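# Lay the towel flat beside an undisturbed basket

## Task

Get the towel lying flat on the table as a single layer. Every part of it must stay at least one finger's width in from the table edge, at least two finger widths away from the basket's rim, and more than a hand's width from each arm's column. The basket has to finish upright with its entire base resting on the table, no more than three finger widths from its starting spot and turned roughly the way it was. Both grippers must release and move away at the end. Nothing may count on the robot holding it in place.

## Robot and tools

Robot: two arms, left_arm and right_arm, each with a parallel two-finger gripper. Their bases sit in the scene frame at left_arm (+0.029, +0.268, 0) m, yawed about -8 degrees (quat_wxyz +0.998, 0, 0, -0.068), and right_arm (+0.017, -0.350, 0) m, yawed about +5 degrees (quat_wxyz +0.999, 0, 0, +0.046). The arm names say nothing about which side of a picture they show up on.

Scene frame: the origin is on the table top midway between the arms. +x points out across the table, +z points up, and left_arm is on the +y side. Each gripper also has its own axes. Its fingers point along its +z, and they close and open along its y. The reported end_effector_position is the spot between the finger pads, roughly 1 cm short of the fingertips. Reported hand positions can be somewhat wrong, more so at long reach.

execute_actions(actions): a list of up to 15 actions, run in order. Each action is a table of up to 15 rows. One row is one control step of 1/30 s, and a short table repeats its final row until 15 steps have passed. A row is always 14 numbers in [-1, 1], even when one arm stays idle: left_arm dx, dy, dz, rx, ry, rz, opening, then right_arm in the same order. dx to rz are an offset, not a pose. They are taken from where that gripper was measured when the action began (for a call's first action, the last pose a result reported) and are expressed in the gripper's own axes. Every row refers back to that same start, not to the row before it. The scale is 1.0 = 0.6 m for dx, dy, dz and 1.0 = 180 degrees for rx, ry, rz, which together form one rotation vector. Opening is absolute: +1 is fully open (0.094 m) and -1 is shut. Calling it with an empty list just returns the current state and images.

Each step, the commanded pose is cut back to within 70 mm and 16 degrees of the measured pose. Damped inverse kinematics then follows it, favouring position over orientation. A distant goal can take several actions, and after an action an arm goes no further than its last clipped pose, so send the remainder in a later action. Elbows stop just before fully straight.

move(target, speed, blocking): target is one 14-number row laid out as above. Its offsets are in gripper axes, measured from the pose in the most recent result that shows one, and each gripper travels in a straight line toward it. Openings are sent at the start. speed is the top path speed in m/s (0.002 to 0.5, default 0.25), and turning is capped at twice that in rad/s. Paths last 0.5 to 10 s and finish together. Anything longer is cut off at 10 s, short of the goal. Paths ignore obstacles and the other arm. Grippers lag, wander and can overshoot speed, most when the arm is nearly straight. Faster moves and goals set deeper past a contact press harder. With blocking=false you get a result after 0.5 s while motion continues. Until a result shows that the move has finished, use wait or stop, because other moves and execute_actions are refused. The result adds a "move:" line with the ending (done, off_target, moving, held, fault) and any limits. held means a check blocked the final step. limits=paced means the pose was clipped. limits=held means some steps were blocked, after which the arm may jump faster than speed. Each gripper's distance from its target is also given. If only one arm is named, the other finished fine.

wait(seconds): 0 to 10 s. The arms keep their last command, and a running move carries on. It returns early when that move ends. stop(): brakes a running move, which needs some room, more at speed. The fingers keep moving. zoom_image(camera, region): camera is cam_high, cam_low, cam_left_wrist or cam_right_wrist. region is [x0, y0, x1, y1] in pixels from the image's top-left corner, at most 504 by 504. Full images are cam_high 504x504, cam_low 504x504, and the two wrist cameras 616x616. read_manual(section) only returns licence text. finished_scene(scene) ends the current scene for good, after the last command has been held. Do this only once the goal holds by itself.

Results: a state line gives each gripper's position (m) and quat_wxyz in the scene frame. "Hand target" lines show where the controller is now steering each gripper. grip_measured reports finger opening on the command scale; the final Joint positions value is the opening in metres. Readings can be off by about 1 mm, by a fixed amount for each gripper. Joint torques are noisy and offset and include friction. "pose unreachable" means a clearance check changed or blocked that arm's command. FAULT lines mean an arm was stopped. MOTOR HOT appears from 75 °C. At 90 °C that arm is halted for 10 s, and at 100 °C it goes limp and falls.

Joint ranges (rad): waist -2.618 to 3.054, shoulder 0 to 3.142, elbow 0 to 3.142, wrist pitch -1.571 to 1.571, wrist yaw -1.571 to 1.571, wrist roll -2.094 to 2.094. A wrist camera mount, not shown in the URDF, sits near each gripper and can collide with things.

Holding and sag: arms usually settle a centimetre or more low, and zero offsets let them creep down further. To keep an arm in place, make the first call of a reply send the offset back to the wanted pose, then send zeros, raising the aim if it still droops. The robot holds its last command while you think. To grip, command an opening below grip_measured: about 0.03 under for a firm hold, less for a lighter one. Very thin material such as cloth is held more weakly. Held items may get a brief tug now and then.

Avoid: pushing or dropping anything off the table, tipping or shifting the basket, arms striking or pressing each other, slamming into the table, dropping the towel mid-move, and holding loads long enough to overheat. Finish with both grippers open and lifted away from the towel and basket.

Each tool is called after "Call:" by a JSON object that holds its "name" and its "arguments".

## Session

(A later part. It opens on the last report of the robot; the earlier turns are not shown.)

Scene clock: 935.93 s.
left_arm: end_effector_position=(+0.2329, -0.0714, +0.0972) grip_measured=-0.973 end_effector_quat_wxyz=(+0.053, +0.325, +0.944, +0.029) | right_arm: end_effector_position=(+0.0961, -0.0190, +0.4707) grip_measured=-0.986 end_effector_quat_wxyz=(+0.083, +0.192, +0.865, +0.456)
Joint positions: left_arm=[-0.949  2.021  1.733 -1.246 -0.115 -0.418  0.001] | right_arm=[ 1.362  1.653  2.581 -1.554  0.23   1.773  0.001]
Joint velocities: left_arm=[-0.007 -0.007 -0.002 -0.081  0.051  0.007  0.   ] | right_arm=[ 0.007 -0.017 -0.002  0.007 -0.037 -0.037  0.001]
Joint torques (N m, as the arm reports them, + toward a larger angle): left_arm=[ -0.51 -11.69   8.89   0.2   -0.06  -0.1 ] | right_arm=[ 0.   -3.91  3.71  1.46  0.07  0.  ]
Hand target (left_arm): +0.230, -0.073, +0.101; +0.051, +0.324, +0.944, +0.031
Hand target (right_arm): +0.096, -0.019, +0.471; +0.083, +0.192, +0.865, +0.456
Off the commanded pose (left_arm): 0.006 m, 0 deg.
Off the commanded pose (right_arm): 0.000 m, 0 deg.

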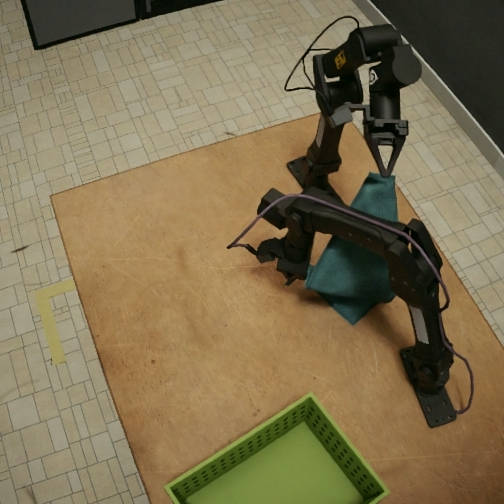

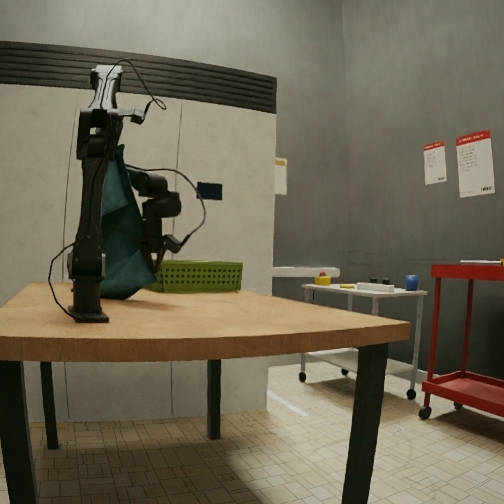

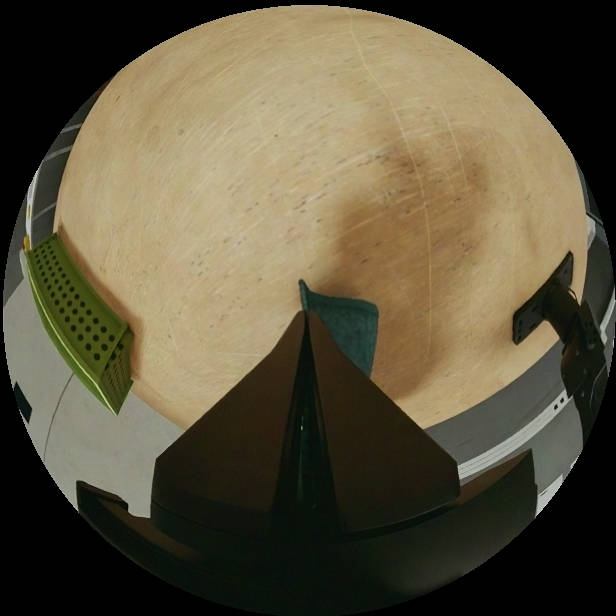

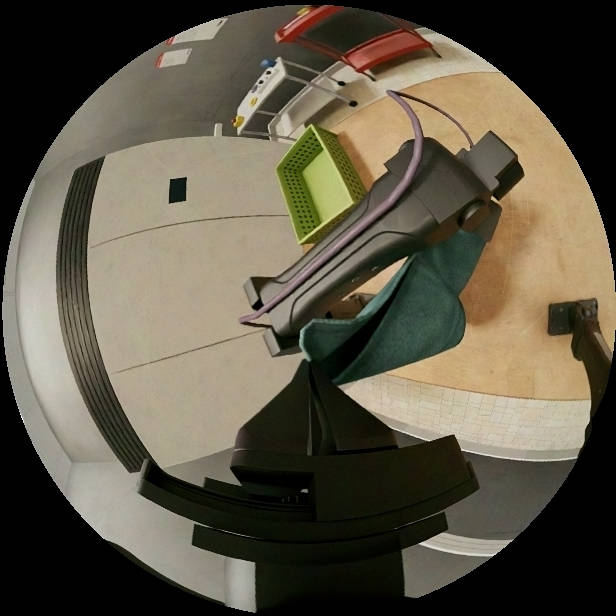

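Call:
{"name": "move", "arguments": {"target": [-0.018, 0.34, -0.225, 0, 0, 0.29, -1, -0.56, -0.375, -0.13, 0.304, 0.055, -0.128, -1], "speed": 0.13}}

Scene clock: 979.67 s.
left_arm: end_effector_position=(+0.3492, +0.0780, +0.2346) grip_measured=-0.973 end_effector_quat_wxyz=(+0.090, +0.705, +0.701, +0.061) | right_arm: end_effector_position=(+0.3163, -0.3263, +0.3160) grip_measured=-0.986 end_effector_quat_wxyz=(+0.222, +0.011, +0.974, +0.036)
Joint positions: left_arm=[-0.443  1.852  2.042 -1.557 -0.082  1.006  0.001] | right_arm=[-0.039  1.476  1.912 -1.555 -0.042  0.083  0.001]
Joint velocities: left_arm=[-0.002 -0.017  0.002 -0.066 -0.095 -0.022 -0.001] | right_arm=[-0.012 -0.002 -0.012 -0.007  0.022 -0.007  0.   ]
Joint torques (N m, as the arm reports them, + toward a larger angle): left_arm=[  0.72 -11.13   9.17   0.46  -0.06   0.13] | right_arm=[ 0.56 -3.46  8.42  0.89  0.22 -0.11]
Hand target (left_arm): +0.349, +0.082, +0.247; +0.102, +0.704, +0.699, +0.066
Hand target (right_arm): +0.319, -0.330, +0.323; +0.234, +0.007, +0.972, +0.020
Off the commanded pose (left_arm): 0.016 m, 7 deg.
Off the commanded pose (right_arm): 0.007 m, 26 deg; orientation clipped at the last step of the last action.
joint sent to its limit (left arm) — the command would take joint 4 (wrist pitch) past its lower limit, so that joint was sent only as far as its limit.
joint sent to its limit (right arm) — the command would take joint 4 (wrist pitch) past its lower limit, so that joint was sent only as far as its limit.
move: off_target (left_arm, right_arm); limits=paced

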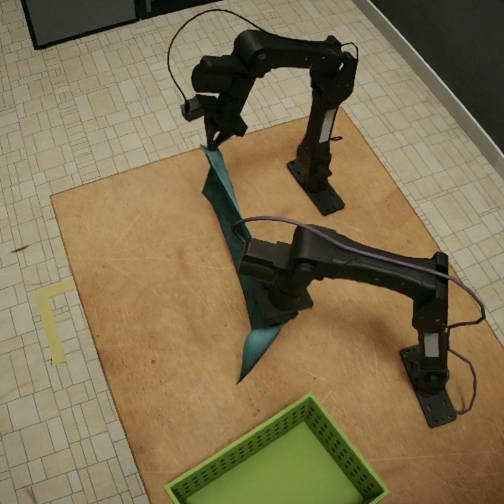

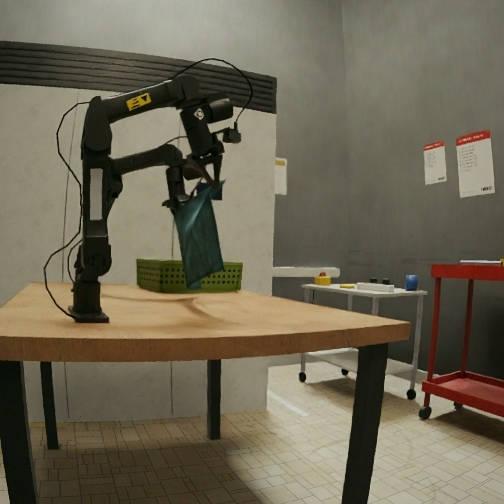

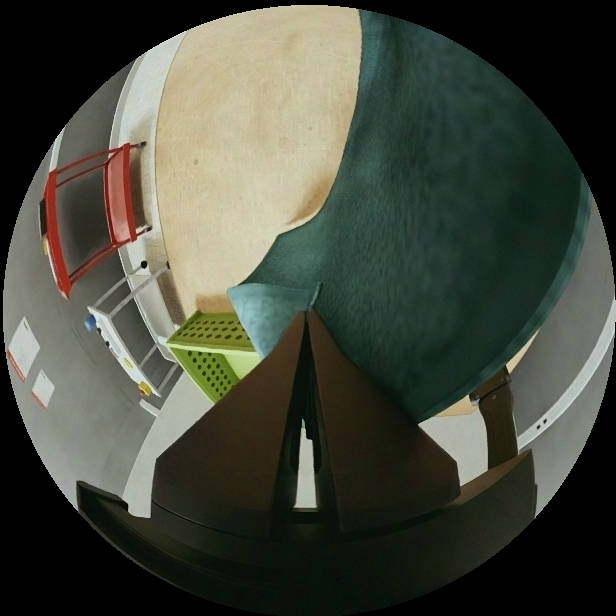

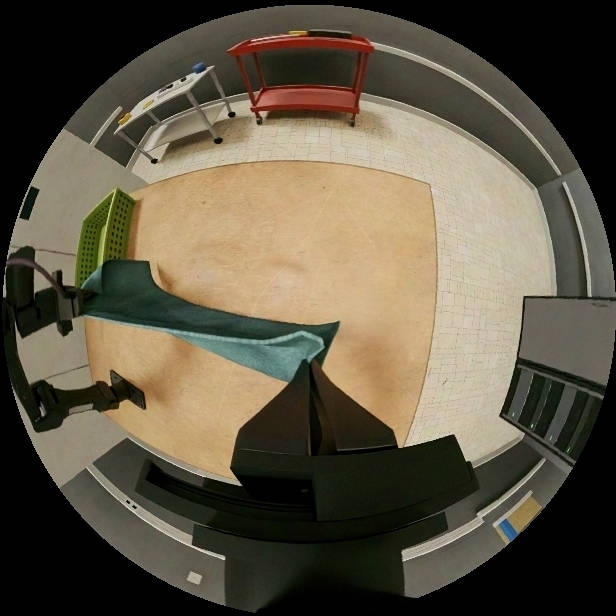

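Call:
{"name": "move", "arguments": {"target": [-0.001, -0.181, -0.099, 0, 0, 0, -1, 0.163, -0.178, -0.027, 0, 0, 0, -1], "speed": 0.08}}

Scene clock: 1000.90 s.
left_arm: end_effector_position=(+0.2411, +0.0476, +0.2799) grip_measured=-0.973 end_effector_quat_wxyz=(+0.190, +0.705, +0.683, +0.026) | right_arm: end_effector_position=(+0.2322, -0.4153, +0.2817) grip_measured=-0.986 end_effector_quat_wxyz=(+0.245, -0.000, +0.968, +0.059)
Joint positions: left_arm=[-0.713  1.484  1.778 -1.485 -0.069  0.767  0.001] | right_arm=[-0.676  1.188  1.534 -1.555 -0.365 -0.518  0.001]
Joint velocities: left_arm=[ 0.002 -0.032 -0.002 -0.007 -0.066  0.037  0.   ] | right_arm=[ 0.007 -0.007  0.007 -0.081  0.007 -0.022  0.001]
Joint torques (N m, as the arm reports them, + toward a larger angle): left_arm=[ 0.69 -8.17  3.88  0.06 -0.7  -0.02] | right_arm=[-1.86 -3.19  5.45  0.76  0.48  0.02]
Hand target (left_arm): +0.232, +0.078, +0.271; +0.143, +0.702, +0.695, +0.058
Hand target (right_arm): +0.221, -0.429, +0.281; +0.233, +0.013, +0.972, +0.020
Off the commanded pose (left_arm): 0.036 m, 12 deg.
Off the commanded pose (right_arm): 0.019 m, 4 deg.
joint sent to its limit (left arm) — the command would take joint 4 (wrist pitch) past its lower limit, so that joint was sent only as far as its limit.
joint sent to its limit (right arm) — the command would take joint 4 (wrist pitch) past its lower limit, so that joint was sent only as far as its limit.
move: off_target (left_arm, right_arm)

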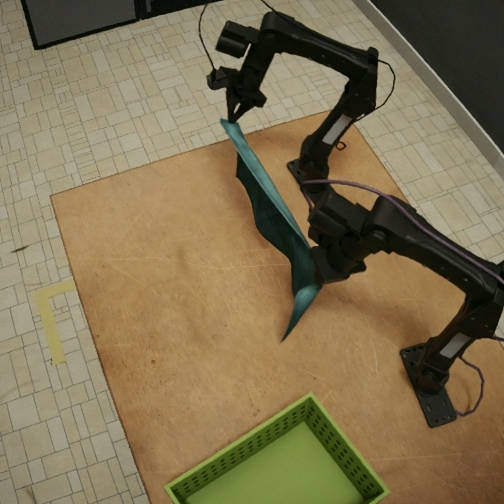

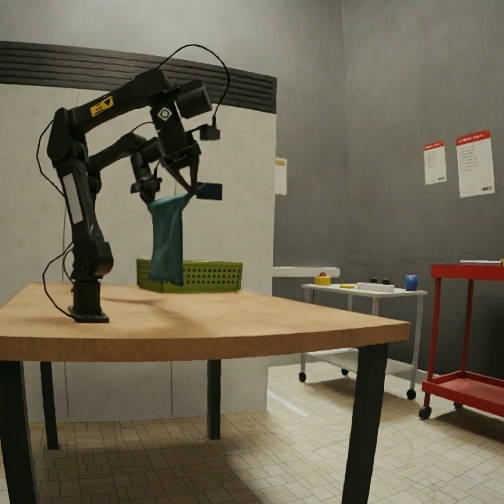

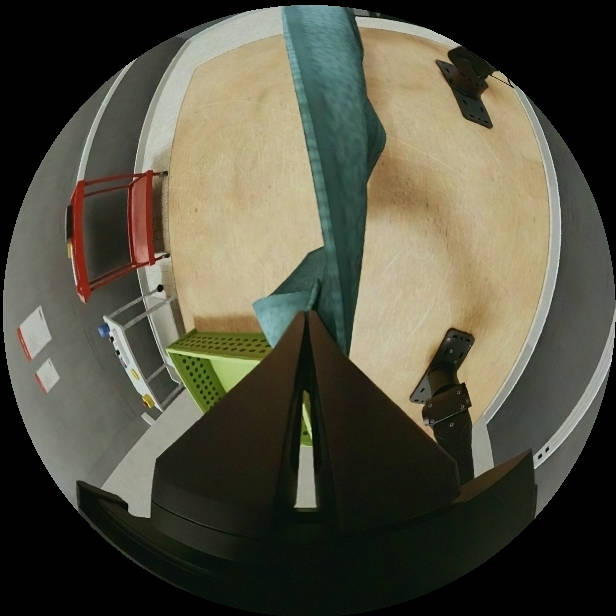

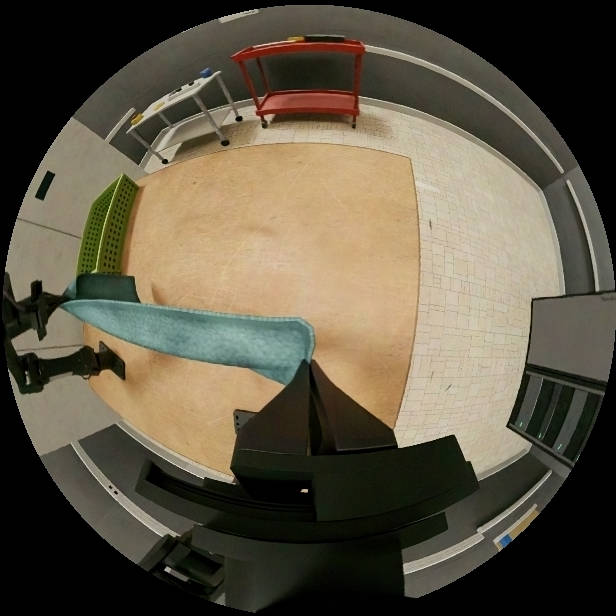

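Call:
{"name": "move", "arguments": {"target": [0.035, 0.101, 0.169, 0.098, 0.074, -0.01, -1, -0.05, -0.011, 0.182, 0.038, 0.158, 0, -1], "speed": 0.07}}

Scene clock: 1020.50 s.
left_arm: end_effector_position=(+0.3285, +0.0372, +0.1950) grip_measured=-0.973 end_effector_quat_wxyz=(+0.051, +0.707, +0.705, +0.002) | right_arm: end_effector_position=(+0.3050, -0.4022, +0.1936) grip_measured=-0.986 end_effector_quat_wxyz=(+0.013, -0.002, +1.000, +0.023)
Joint positions: left_arm=[-0.52   1.933  2.001 -1.538  0.01   0.918  0.001] | right_arm=[-0.303  1.661  1.662 -1.556 -0.05  -0.215  0.001]
Joint velocities: left_arm=[-0.007  0.002  0.017 -0.051  0.007  0.037  0.001] | right_arm=[-0.012 -0.002  0.022  0.037  0.095 -0.037 -0.   ]
Joint torques (N m, as the arm reports them, + toward a larger angle): left_arm=[  0.87 -10.31   9.44   0.08  -0.04   0.18] | right_arm=[ 0.36 -5.17  9.05  0.23  0.34 -0.03]
Hand target (left_arm): +0.329, +0.044, +0.199; +0.042, +0.707, +0.706, +0.004
Hand target (right_arm): +0.310, -0.409, +0.199; +0.020, -0.000, +1.000, +0.001
Off the commanded pose (left_arm): 0.009 m, 6 deg.
Off the commanded pose (right_arm): 0.011 m, 3 deg.
joint sent to its limit (left arm) — the command would take joint 4 (wrist pitch) past its lower limit, so that joint was sent only as far as its limit.
joint sent to its limit (right arm) — the command would take joint 4 (wrist pitch) past its lower limit, so that joint was sent only as far as its limit.
move: off_target (left_arm, right_arm)

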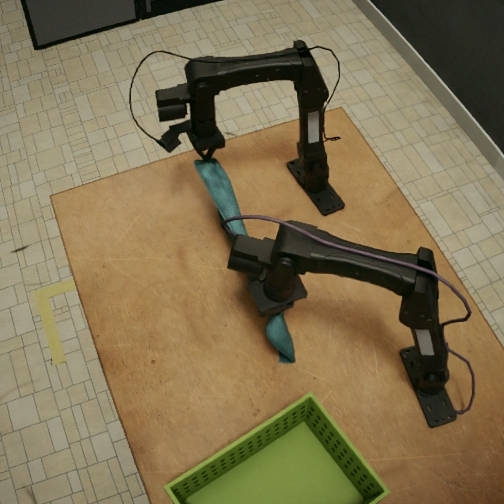

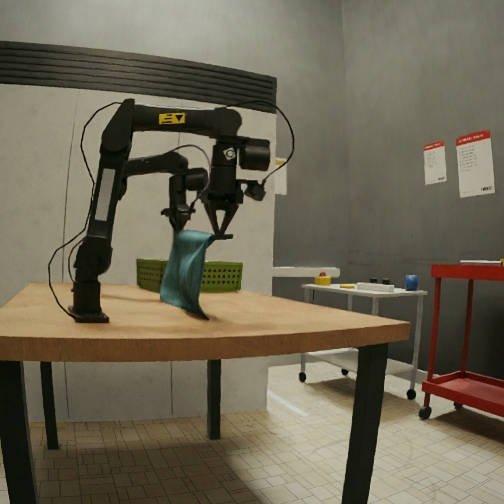

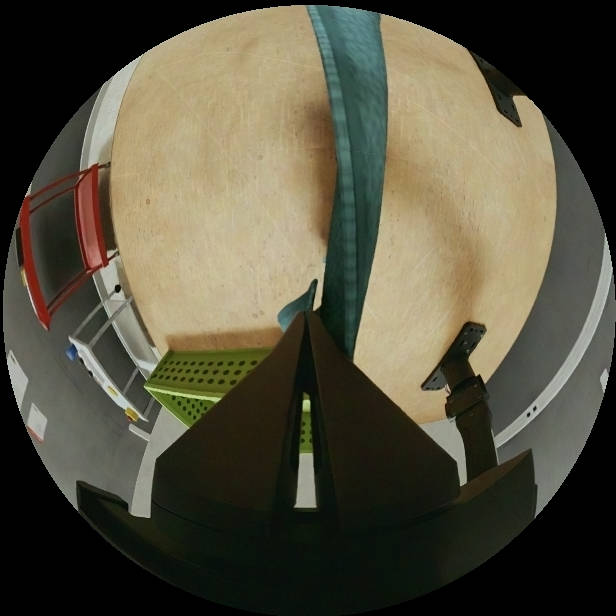

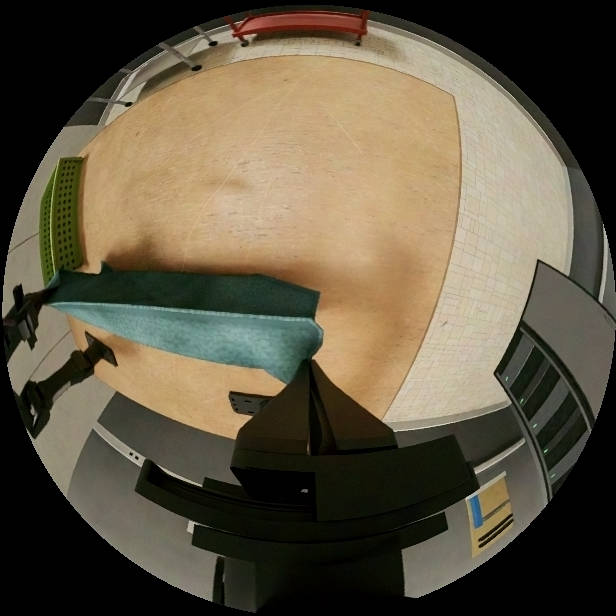

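Call:
{"name": "move", "arguments": {"target": [0.033, 0.248, 0.275, 0.023, 0.023, 0, -1, -0.252, -0.027, 0.262, 0, 0, 0, -1], "speed": 0.07}}

Scene clock: 1042.10 s.
left_arm: end_effector_position=(+0.4860, +0.0331, +0.0370) grip_measured=-0.973 end_effector_quat_wxyz=(+0.018, +0.709, +0.705, -0.003) | right_arm: end_effector_position=(+0.4474, -0.4060, +0.0326) grip_measured=-0.986 end_effector_quat_wxyz=(-0.006, -0.002, +0.999, +0.036)
Joint positions: left_arm=[-0.336  2.729  2.733 -1.543  0.017  1.105  0.001] | right_arm=[-0.25   2.273  1.875 -1.196 -0.069 -0.165  0.001]
Joint velocities: left_arm=[ 0.002  0.007 -0.002 -0.007  0.081  0.037  0.   ] | right_arm=[-0.002 -0.037  0.007 -0.037  0.007 -0.037 -0.   ]
Joint torques (N m, as the arm reports them, + toward a larger angle): left_arm=[  1.11 -16.34   9.3    0.03  -0.17   0.19] | right_arm=[  0.2  -10.37   8.94   0.28   0.14   0.04]
Hand target (left_arm): +0.487, +0.044, +0.040; +0.008, +0.708, +0.706, +0.004
Hand target (right_arm): +0.458, -0.410, +0.039; +0.013, -0.002, +1.000, +0.023
Off the commanded pose (left_arm): 0.013 m, 2 deg.
Off the commanded pose (right_arm): 0.015 m, 3 deg.
joint sent to its limit (left arm) — the command would take joint 4 (wrist pitch) past its lower limit, so that joint was sent only as far as its limit.
move: off_target (left_arm, right_arm)

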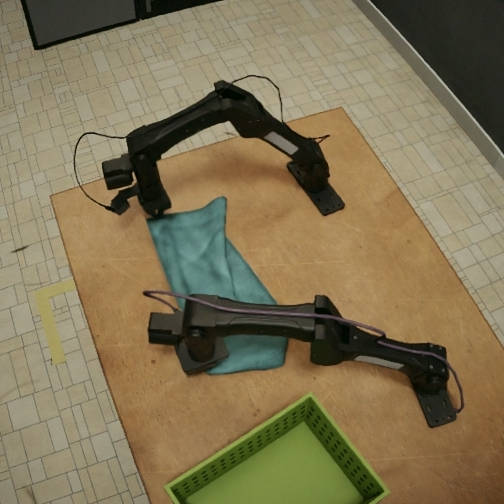

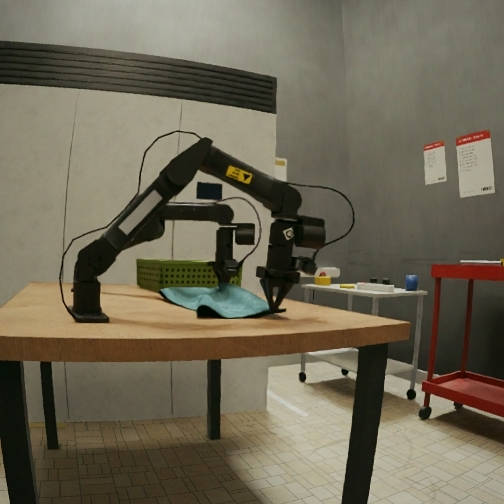

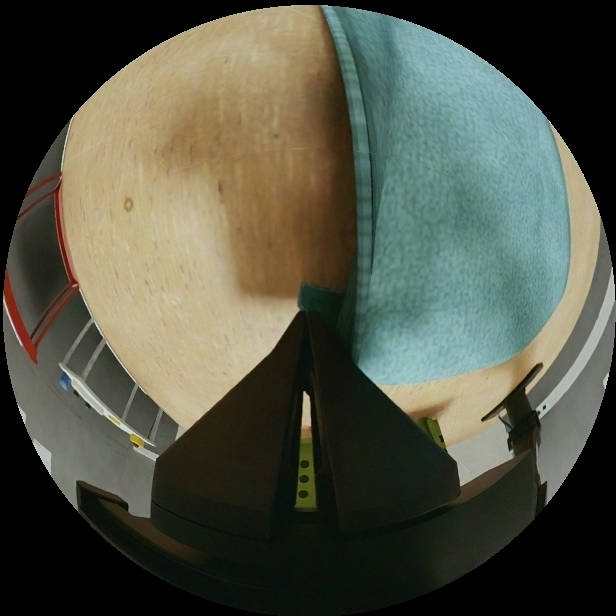

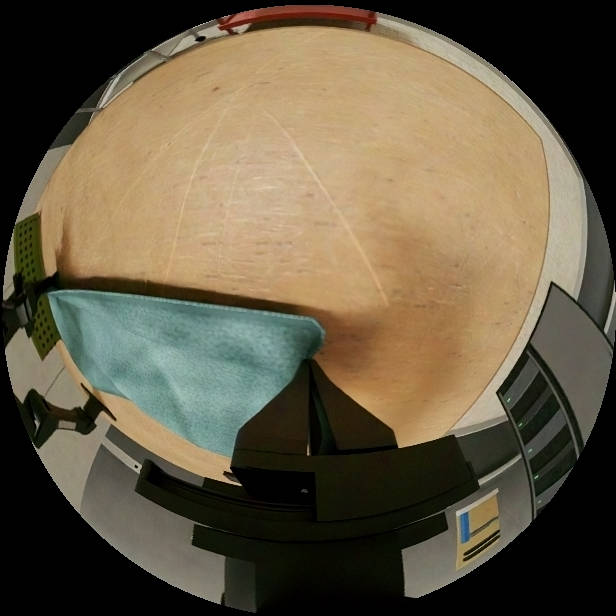

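Call:
{"name": "execute_actions", "arguments": {"actions": [[[0.015,0,0.012,0,0,0,-1,0,-0.006,0.012,0,0,0,-1]],[[0,0,0,0,0,0,-0.8,0,0,0,0,0,0,-0.8]],[[0,0,0,0,0,0,-0.5,0,0,0,0,0,0,-0.5]],[[0,0,0,0,0,0,-0.1,0,0,0,0,0,0,-0.1]],[[0,0,-0.05,0,0,0,0.2,0,0,-0.05,0,0,0,0.2]],[[0,0,-0.08,0,0,0,0.2,0,0,-0.08,0,0,0,0.2]]]}}

Scene clock: 1053.60 s.
left_arm: end_effector_position=(+0.4875, +0.0310, +0.1156) grip_measured=+0.198 end_effector_quat_wxyz=(+0.086, +0.708, +0.701, +0.016) | right_arm: end_effector_position=(+0.4450, -0.4029, +0.0898) grip_measured=+0.197 end_effector_quat_wxyz=(-0.021, -0.002, +0.999, +0.046)
Joint positions: left_arm=[-0.336  2.569  2.731 -1.56   0.024  1.108  0.056] | right_arm=[-0.25   2.288  2.125 -1.465 -0.084 -0.166  0.056]
Joint velocities: left_arm=[-0.007  0.012  0.002  0.007 -0.066 -0.037 -0.   ] | right_arm=[-0.012  0.007  0.002 -0.022 -0.051  0.022 -0.   ]
Joint torques (N m, as the arm reports them, + toward a larger angle): left_arm=[  0.29 -15.29   5.69   0.41   0.03   0.05] | right_arm=[ -0.72 -10.39   8.75   0.01  -0.03  -0.09]
Hand target (left_arm): +0.483, +0.035, +0.107; +0.069, +0.708, +0.703, +0.010
Hand target (right_arm): +0.445, -0.407, +0.095; -0.019, -0.002, +0.999, +0.045
Off the commanded pose (left_arm): 0.009 m, 6 deg.
Off the commanded pose (right_arm): 0.007 m, 0 deg.
joint sent to its limit (left arm) — the command would take joint 4 (wrist pitch) past its lower limit, so that joint was sent only as far as its limit.

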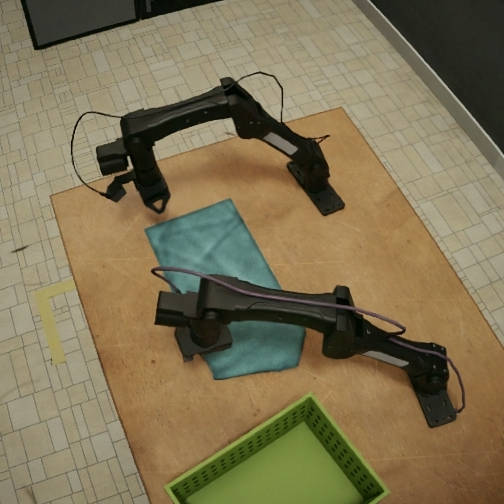

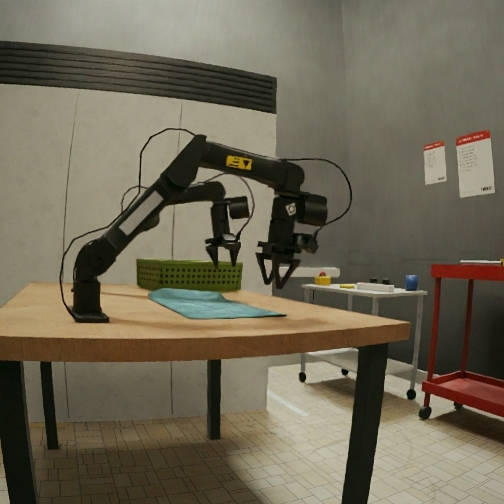

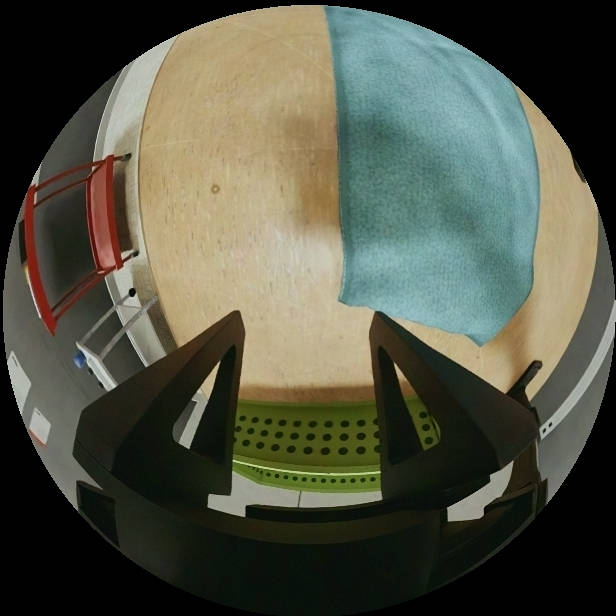

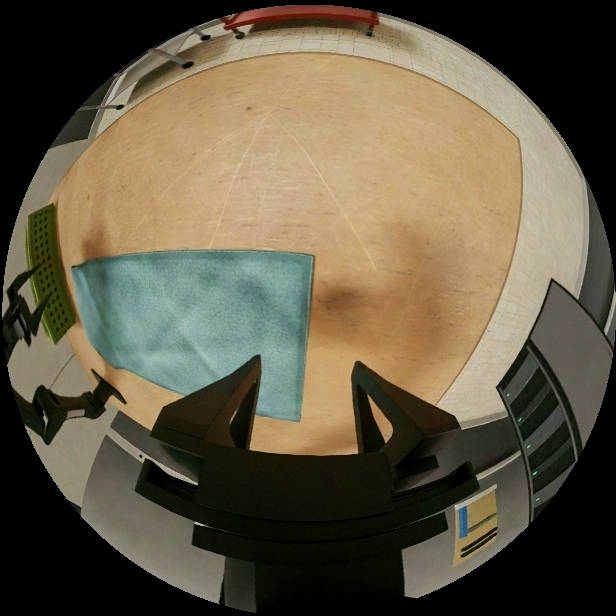

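Call:
{"name": "move", "arguments": {"target": [0.245, -0.469, -0.37, 0, 0, 0, 0.5, 0.489, -0.048, -0.302, 0, 0, 0, 0.5], "speed": 0.25}}

Scene clock: 1065.27 s.
left_arm: end_effector_position=(+0.1819, +0.1988, +0.2862) grip_measured=+0.498 end_effector_quat_wxyz=(+0.243, +0.683, +0.684, +0.083) | right_arm: end_effector_position=(+0.1648, -0.4508, +0.2832) grip_measured=+0.498 end_effector_quat_wxyz=(+0.209, +0.012, +0.970, -0.127)
Joint positions: left_arm=[-0.272  0.926  1.439 -1.565  0.024  1.155  0.07 ] | right_arm=[-0.734  0.97   1.446 -1.554 -0.04  -0.608  0.07 ]
Joint velocities: left_arm=[-0.007 -0.012 -0.022  0.037  0.037  0.022  0.   ] | right_arm=[-0.012  0.002  0.017  0.095 -0.007  0.022  0.001]
Joint torques (N m, as the arm reports them, + toward a larger angle): left_arm=[0.59 0.64 3.68 1.1  0.03 0.11] | right_arm=[-0.25 -0.44  4.81  0.95  0.06 -0.08]
Hand target (left_arm): +0.180, +0.201, +0.277; +0.225, +0.686, +0.687, +0.077
Hand target (right_arm): +0.162, -0.451, +0.282; +0.205, +0.010, +0.970, -0.130
Off the commanded pose (left_arm): 0.007 m, 20 deg; orientation clipped at the last step of the last action.
Off the commanded pose (right_arm): 0.006 m, 33 deg; orientation clipped at the last step of the last action.
joint sent to its limit (left arm) — the command would take joint 4 (wrist pitch) past its lower limit, so that joint was sent only as far as its limit.
joint sent to its limit (right arm) — the command would take joint 4 (wrist pitch) past its lower limit, so that joint was sent only as far as its limit.
move: off_target (left_arm, right_arm); limits=paced

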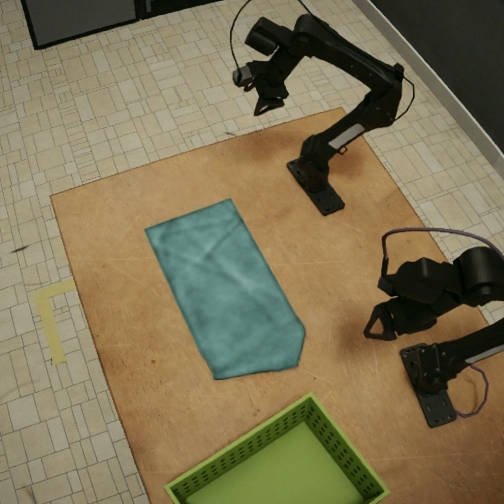

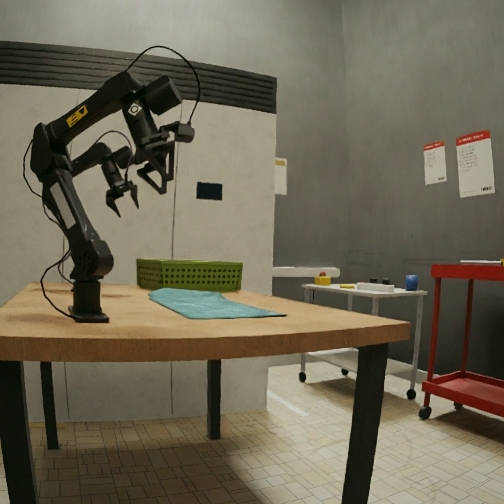

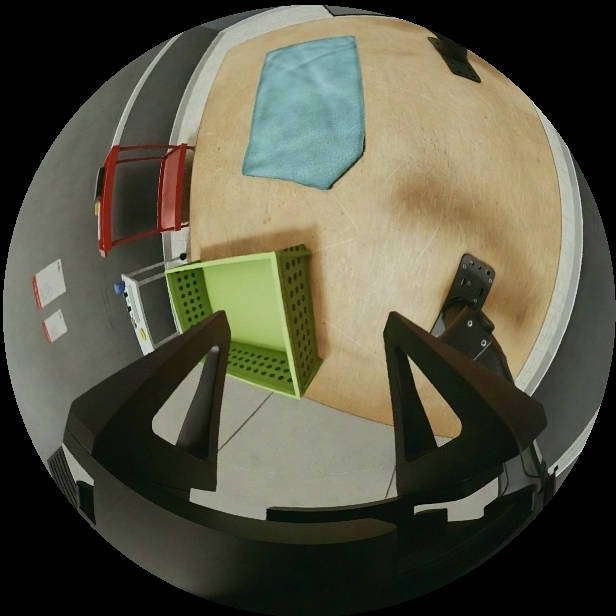

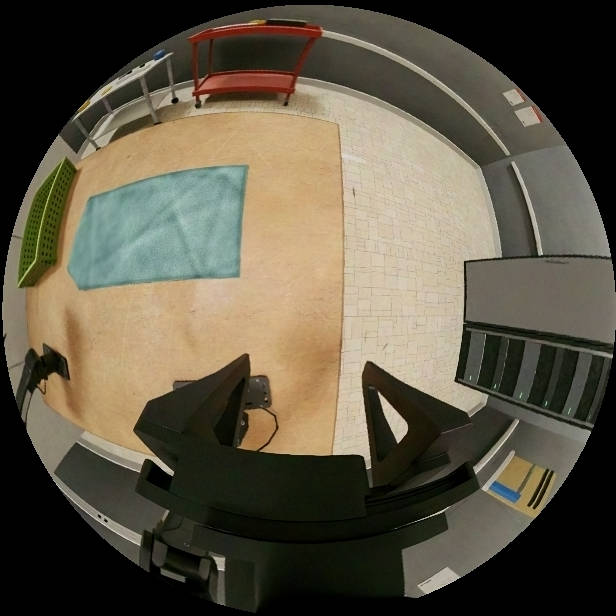

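Call:
{"name": "execute_actions", "arguments": {"actions": []}}

Call:
{"name": "zoom_image", "arguments": {"camera": "cam_high", "region": [120, 180, 370, 430]}}

Scene clock: 1074.03 s.
left_arm: end_effector_position=(+0.1819, +0.1988, +0.2862) grip_measured=+0.498 end_effector_quat_wxyz=(+0.243, +0.683, +0.684, +0.083) | right_arm: end_effector_position=(+0.1646, -0.4510, +0.2832) grip_measured=+0.498 end_effector_quat_wxyz=(+0.208, +0.010, +0.970, -0.128)
Joint positions: left_arm=[-0.272  0.926  1.439 -1.565  0.024  1.155  0.07 ] | right_arm=[-0.734  0.97   1.446 -1.554 -0.039 -0.612  0.07 ]
Joint velocities: left_arm=[-0.007 -0.027 -0.012  0.051  0.051 -0.022  0.001] | right_arm=[-0.012 -0.002 -0.007 -0.022 -0.007 -0.007 -0.001]
Joint torques (N m, as the arm reports them, + toward a larger angle): left_arm=[0.6  0.72 3.88 1.08 0.04 0.1 ] | right_arm=[-0.24 -0.44  4.8   0.95  0.04 -0.06]
Hand target (left_arm): +0.180, +0.201, +0.277; +0.225, +0.686, +0.687, +0.077
Hand target (right_arm): +0.162, -0.451, +0.282; +0.205, +0.010, +0.970, -0.130
Off the commanded pose (left_arm): 0.007 m, 20 deg; orientation clipped at the last step of the last action.
Off the commanded pose (right_arm): 0.006 m, 33 deg; orientation clipped at the last step of the last action.

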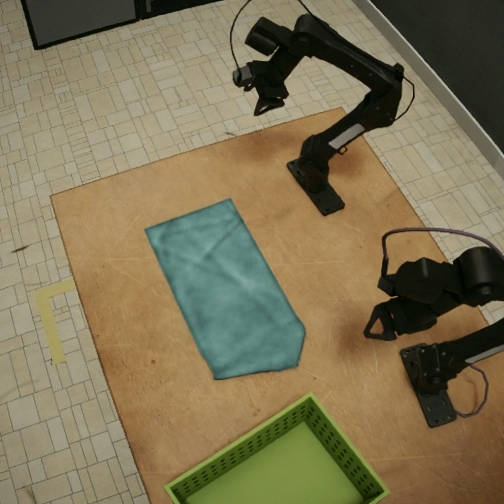

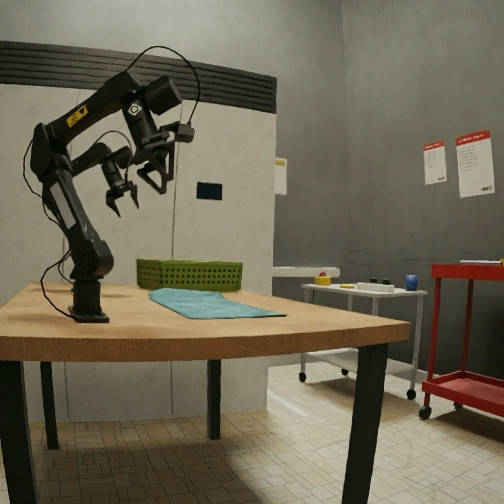

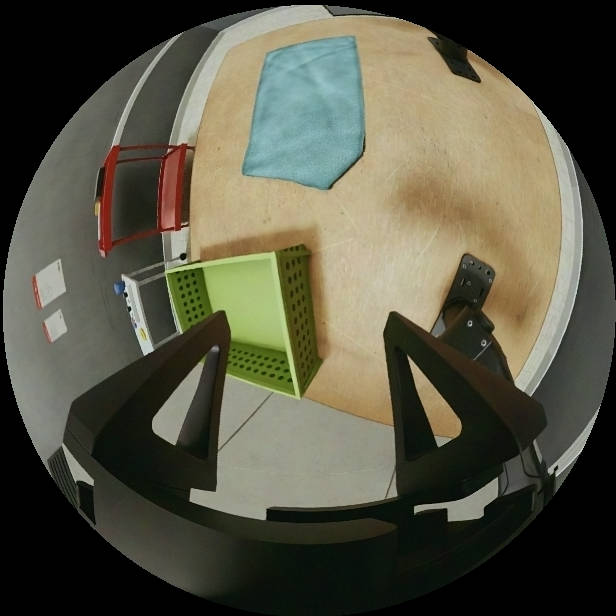

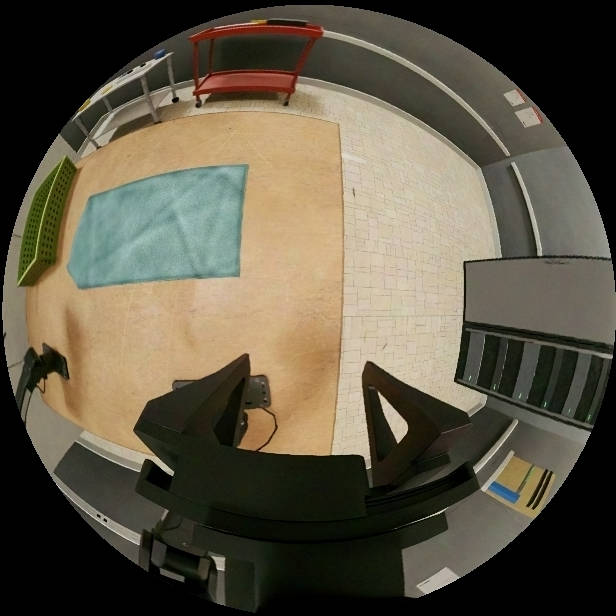

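Region (120, 180, 370, 430) of cam_high's 504x504 image, scaled by 2.016, with more detail than that image has.

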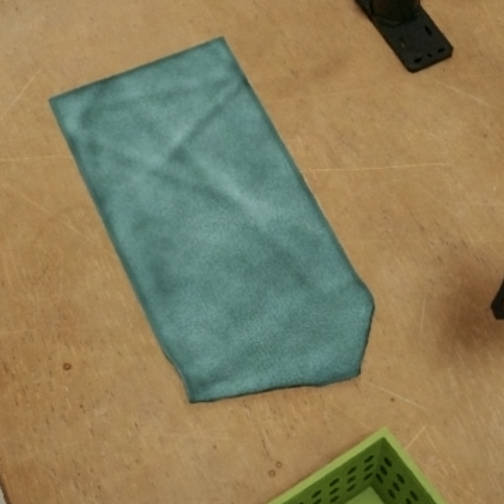

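Call:
{"name": "zoom_image", "arguments": {"camera": "cam_high", "region": [200, 290, 340, 430]}}

Call:
{"name": "zoom_image", "arguments": {"camera": "cam_left_wrist", "region": [220, 20, 420, 220]}}

Call:
{"name": "zoom_image", "arguments": {"camera": "cam_low", "region": [120, 250, 320, 350]}}

Region (200, 290, 340, 430) of cam_high's 504x504 image, scaled by 3.600, with more detail than that image has.

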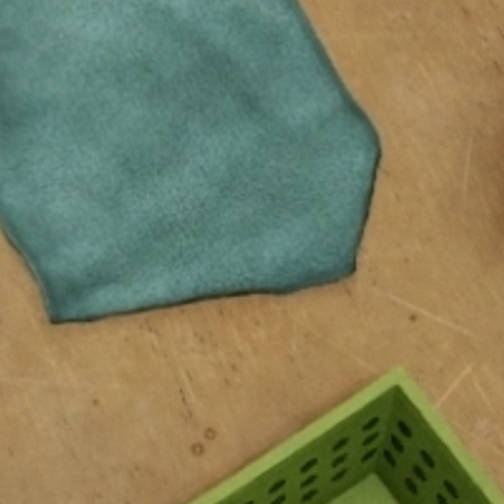

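Region (220, 20, 420, 220) of cam_left_wrist's 616x616 image, scaled by 2.520, with more detail than that image has.

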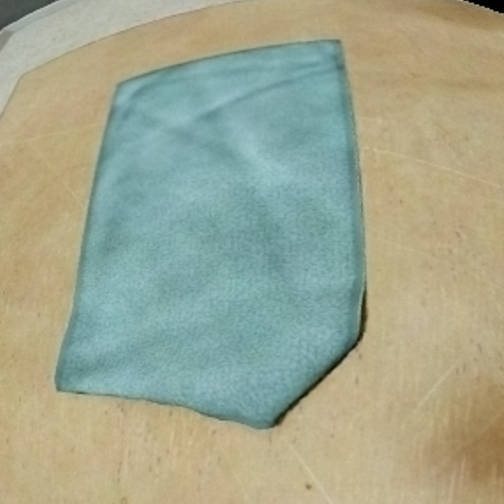

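Region (120, 250, 320, 350) of cam_low's 504x504 image, scaled by 2.520, with more detail than that image has.

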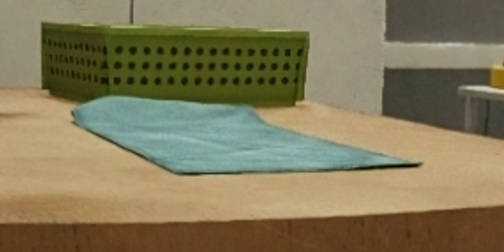

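Call:
{"name": "move", "arguments": {"target": [-0.143,-0.055,0.365,0.165,0.028,0.180,0.5, 0,0,0,0,0,0,0.5], "speed": 0.25}}

Scene clock: 1141.47 s.
left_arm: end_effector_position=(+0.2415, +0.0711, +0.0958) grip_measured=+0.498 end_effector_quat_wxyz=(-0.013, +0.876, +0.482, -0.002) | right_arm: end_effector_position=(+0.1646, -0.4510, +0.2832) grip_measured=+0.498 end_effector_quat_wxyz=(+0.208, +0.010, +0.970, -0.128)
Joint positions: left_arm=[-0.619  1.675  1.287 -1.209 -0.005  1.381  0.07 ] | right_arm=[-0.734  0.97   1.446 -1.554 -0.039 -0.612  0.07 ]
Joint velocities: left_arm=[-0.002  0.017 -0.002  0.022  0.037  0.007 -0.   ] | right_arm=[-0.002 -0.037  0.002  0.007  0.007 -0.007 -0.   ]
Joint torques (N m, as the arm reports them, + toward a larger angle): left_arm=[-0.42 -8.21  9.39  0.23  0.06  0.14] | right_arm=[ 0.    0.15  5.52  0.98 -0.01  0.  ]
Hand target (left_arm): +0.246, +0.063, +0.103; +0.002, +0.881, +0.474, +0.001
Hand target (right_arm): +0.165, -0.451, +0.283; +0.208, +0.010, +0.970, -0.128
Off the commanded pose (left_arm): 0.008 m, 2 deg.
Off the commanded pose (right_arm): 0.000 m, 0 deg.
move: done

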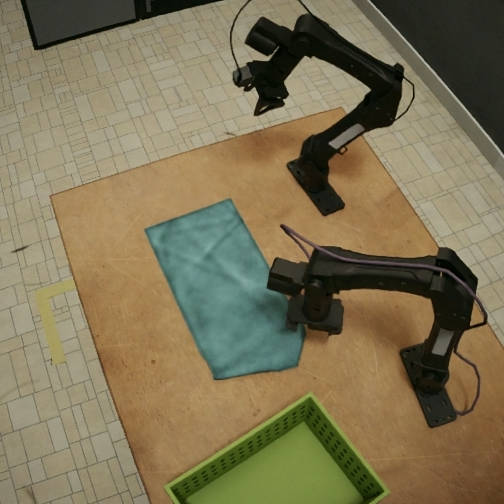

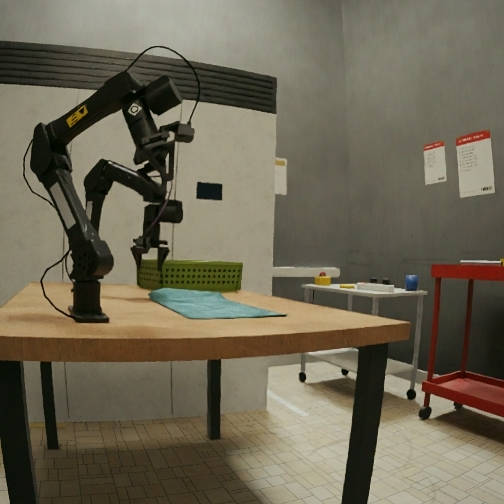

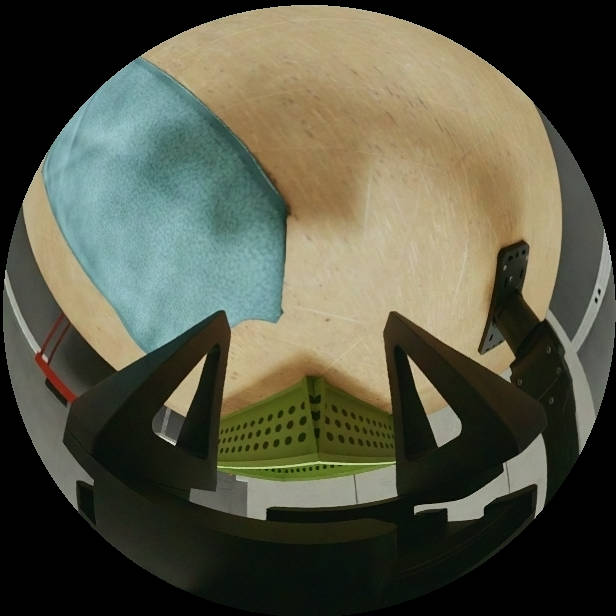

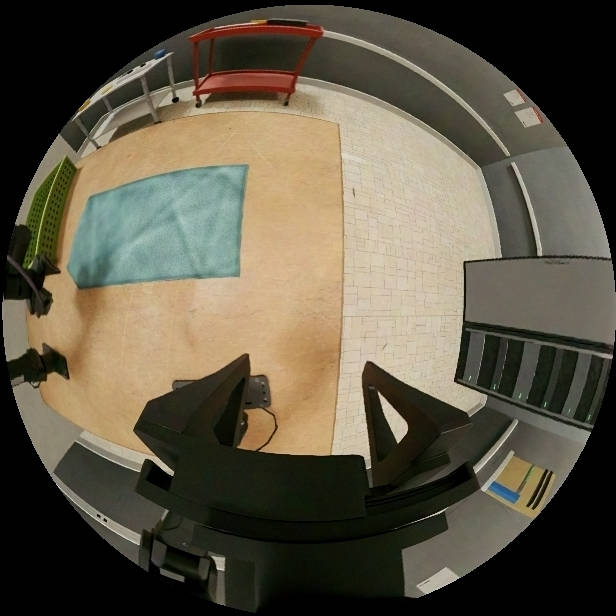

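Call:
{"name": "move", "arguments": {"target": [-0.008,0.053,0.085,0,0,0,0.1, 0,0,0,0,0,0,0.5], "speed": 0.15}}

Scene clock: 1147.23 s.
left_arm: end_effector_position=(+0.2675, +0.0467, +0.0497) grip_measured=+0.102 end_effector_quat_wxyz=(-0.006, +0.877, +0.481, +0.001) | right_arm: end_effector_position=(+0.1646, -0.4510, +0.2832) grip_measured=+0.498 end_effector_quat_wxyz=(+0.208, +0.010, +0.970, -0.128)
Joint positions: left_arm=[-0.619  1.832  1.287 -1.037 -0.005  1.383  0.052] | right_arm=[-0.734  0.97   1.446 -1.554 -0.039 -0.612  0.07 ]
Joint velocities: left_arm=[-0.007  0.002 -0.002 -0.022  0.007 -0.066 -0.   ] | right_arm=[-0.002 -0.007  0.002  0.037 -0.051  0.037 -0.002]
Joint torques (N m, as the arm reports them, + toward a larger angle): left_arm=[ 0.23 -9.48  5.02  0.33  0.    0.07] | right_arm=[-0.01  0.15  5.53  0.98 -0.01 -0.01]
Hand target (left_arm): +0.265, +0.051, +0.044; -0.013, +0.876, +0.482, -0.002
Hand target (right_arm): +0.165, -0.451, +0.283; +0.208, +0.010, +0.970, -0.128
Off the commanded pose (left_arm): 0.008 m, 1 deg.
Off the commanded pose (right_arm): 0.000 m, 0 deg.
move: done

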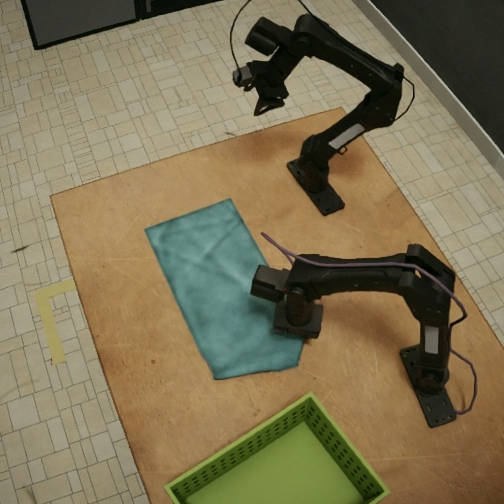

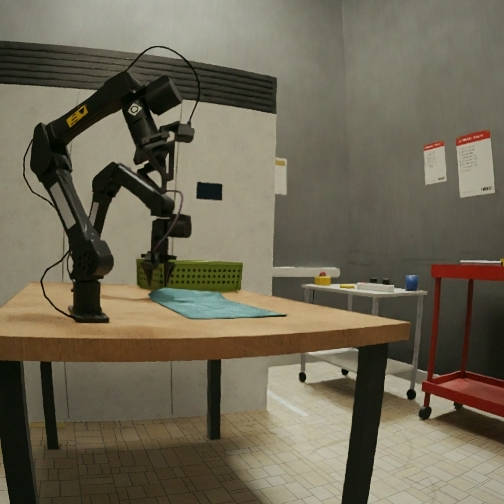

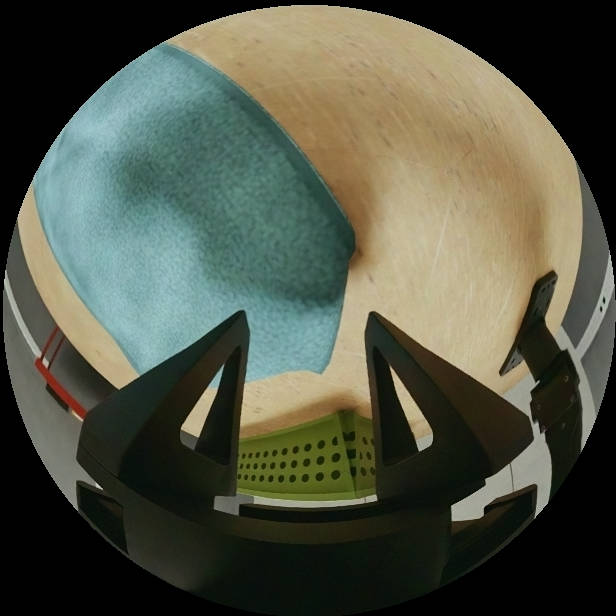

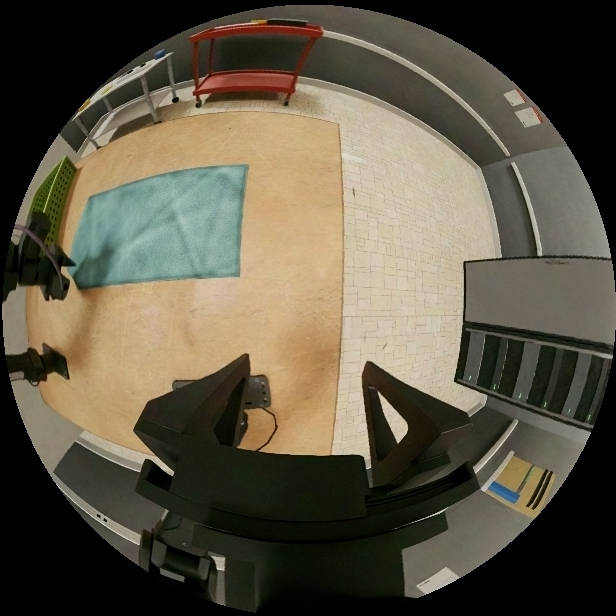

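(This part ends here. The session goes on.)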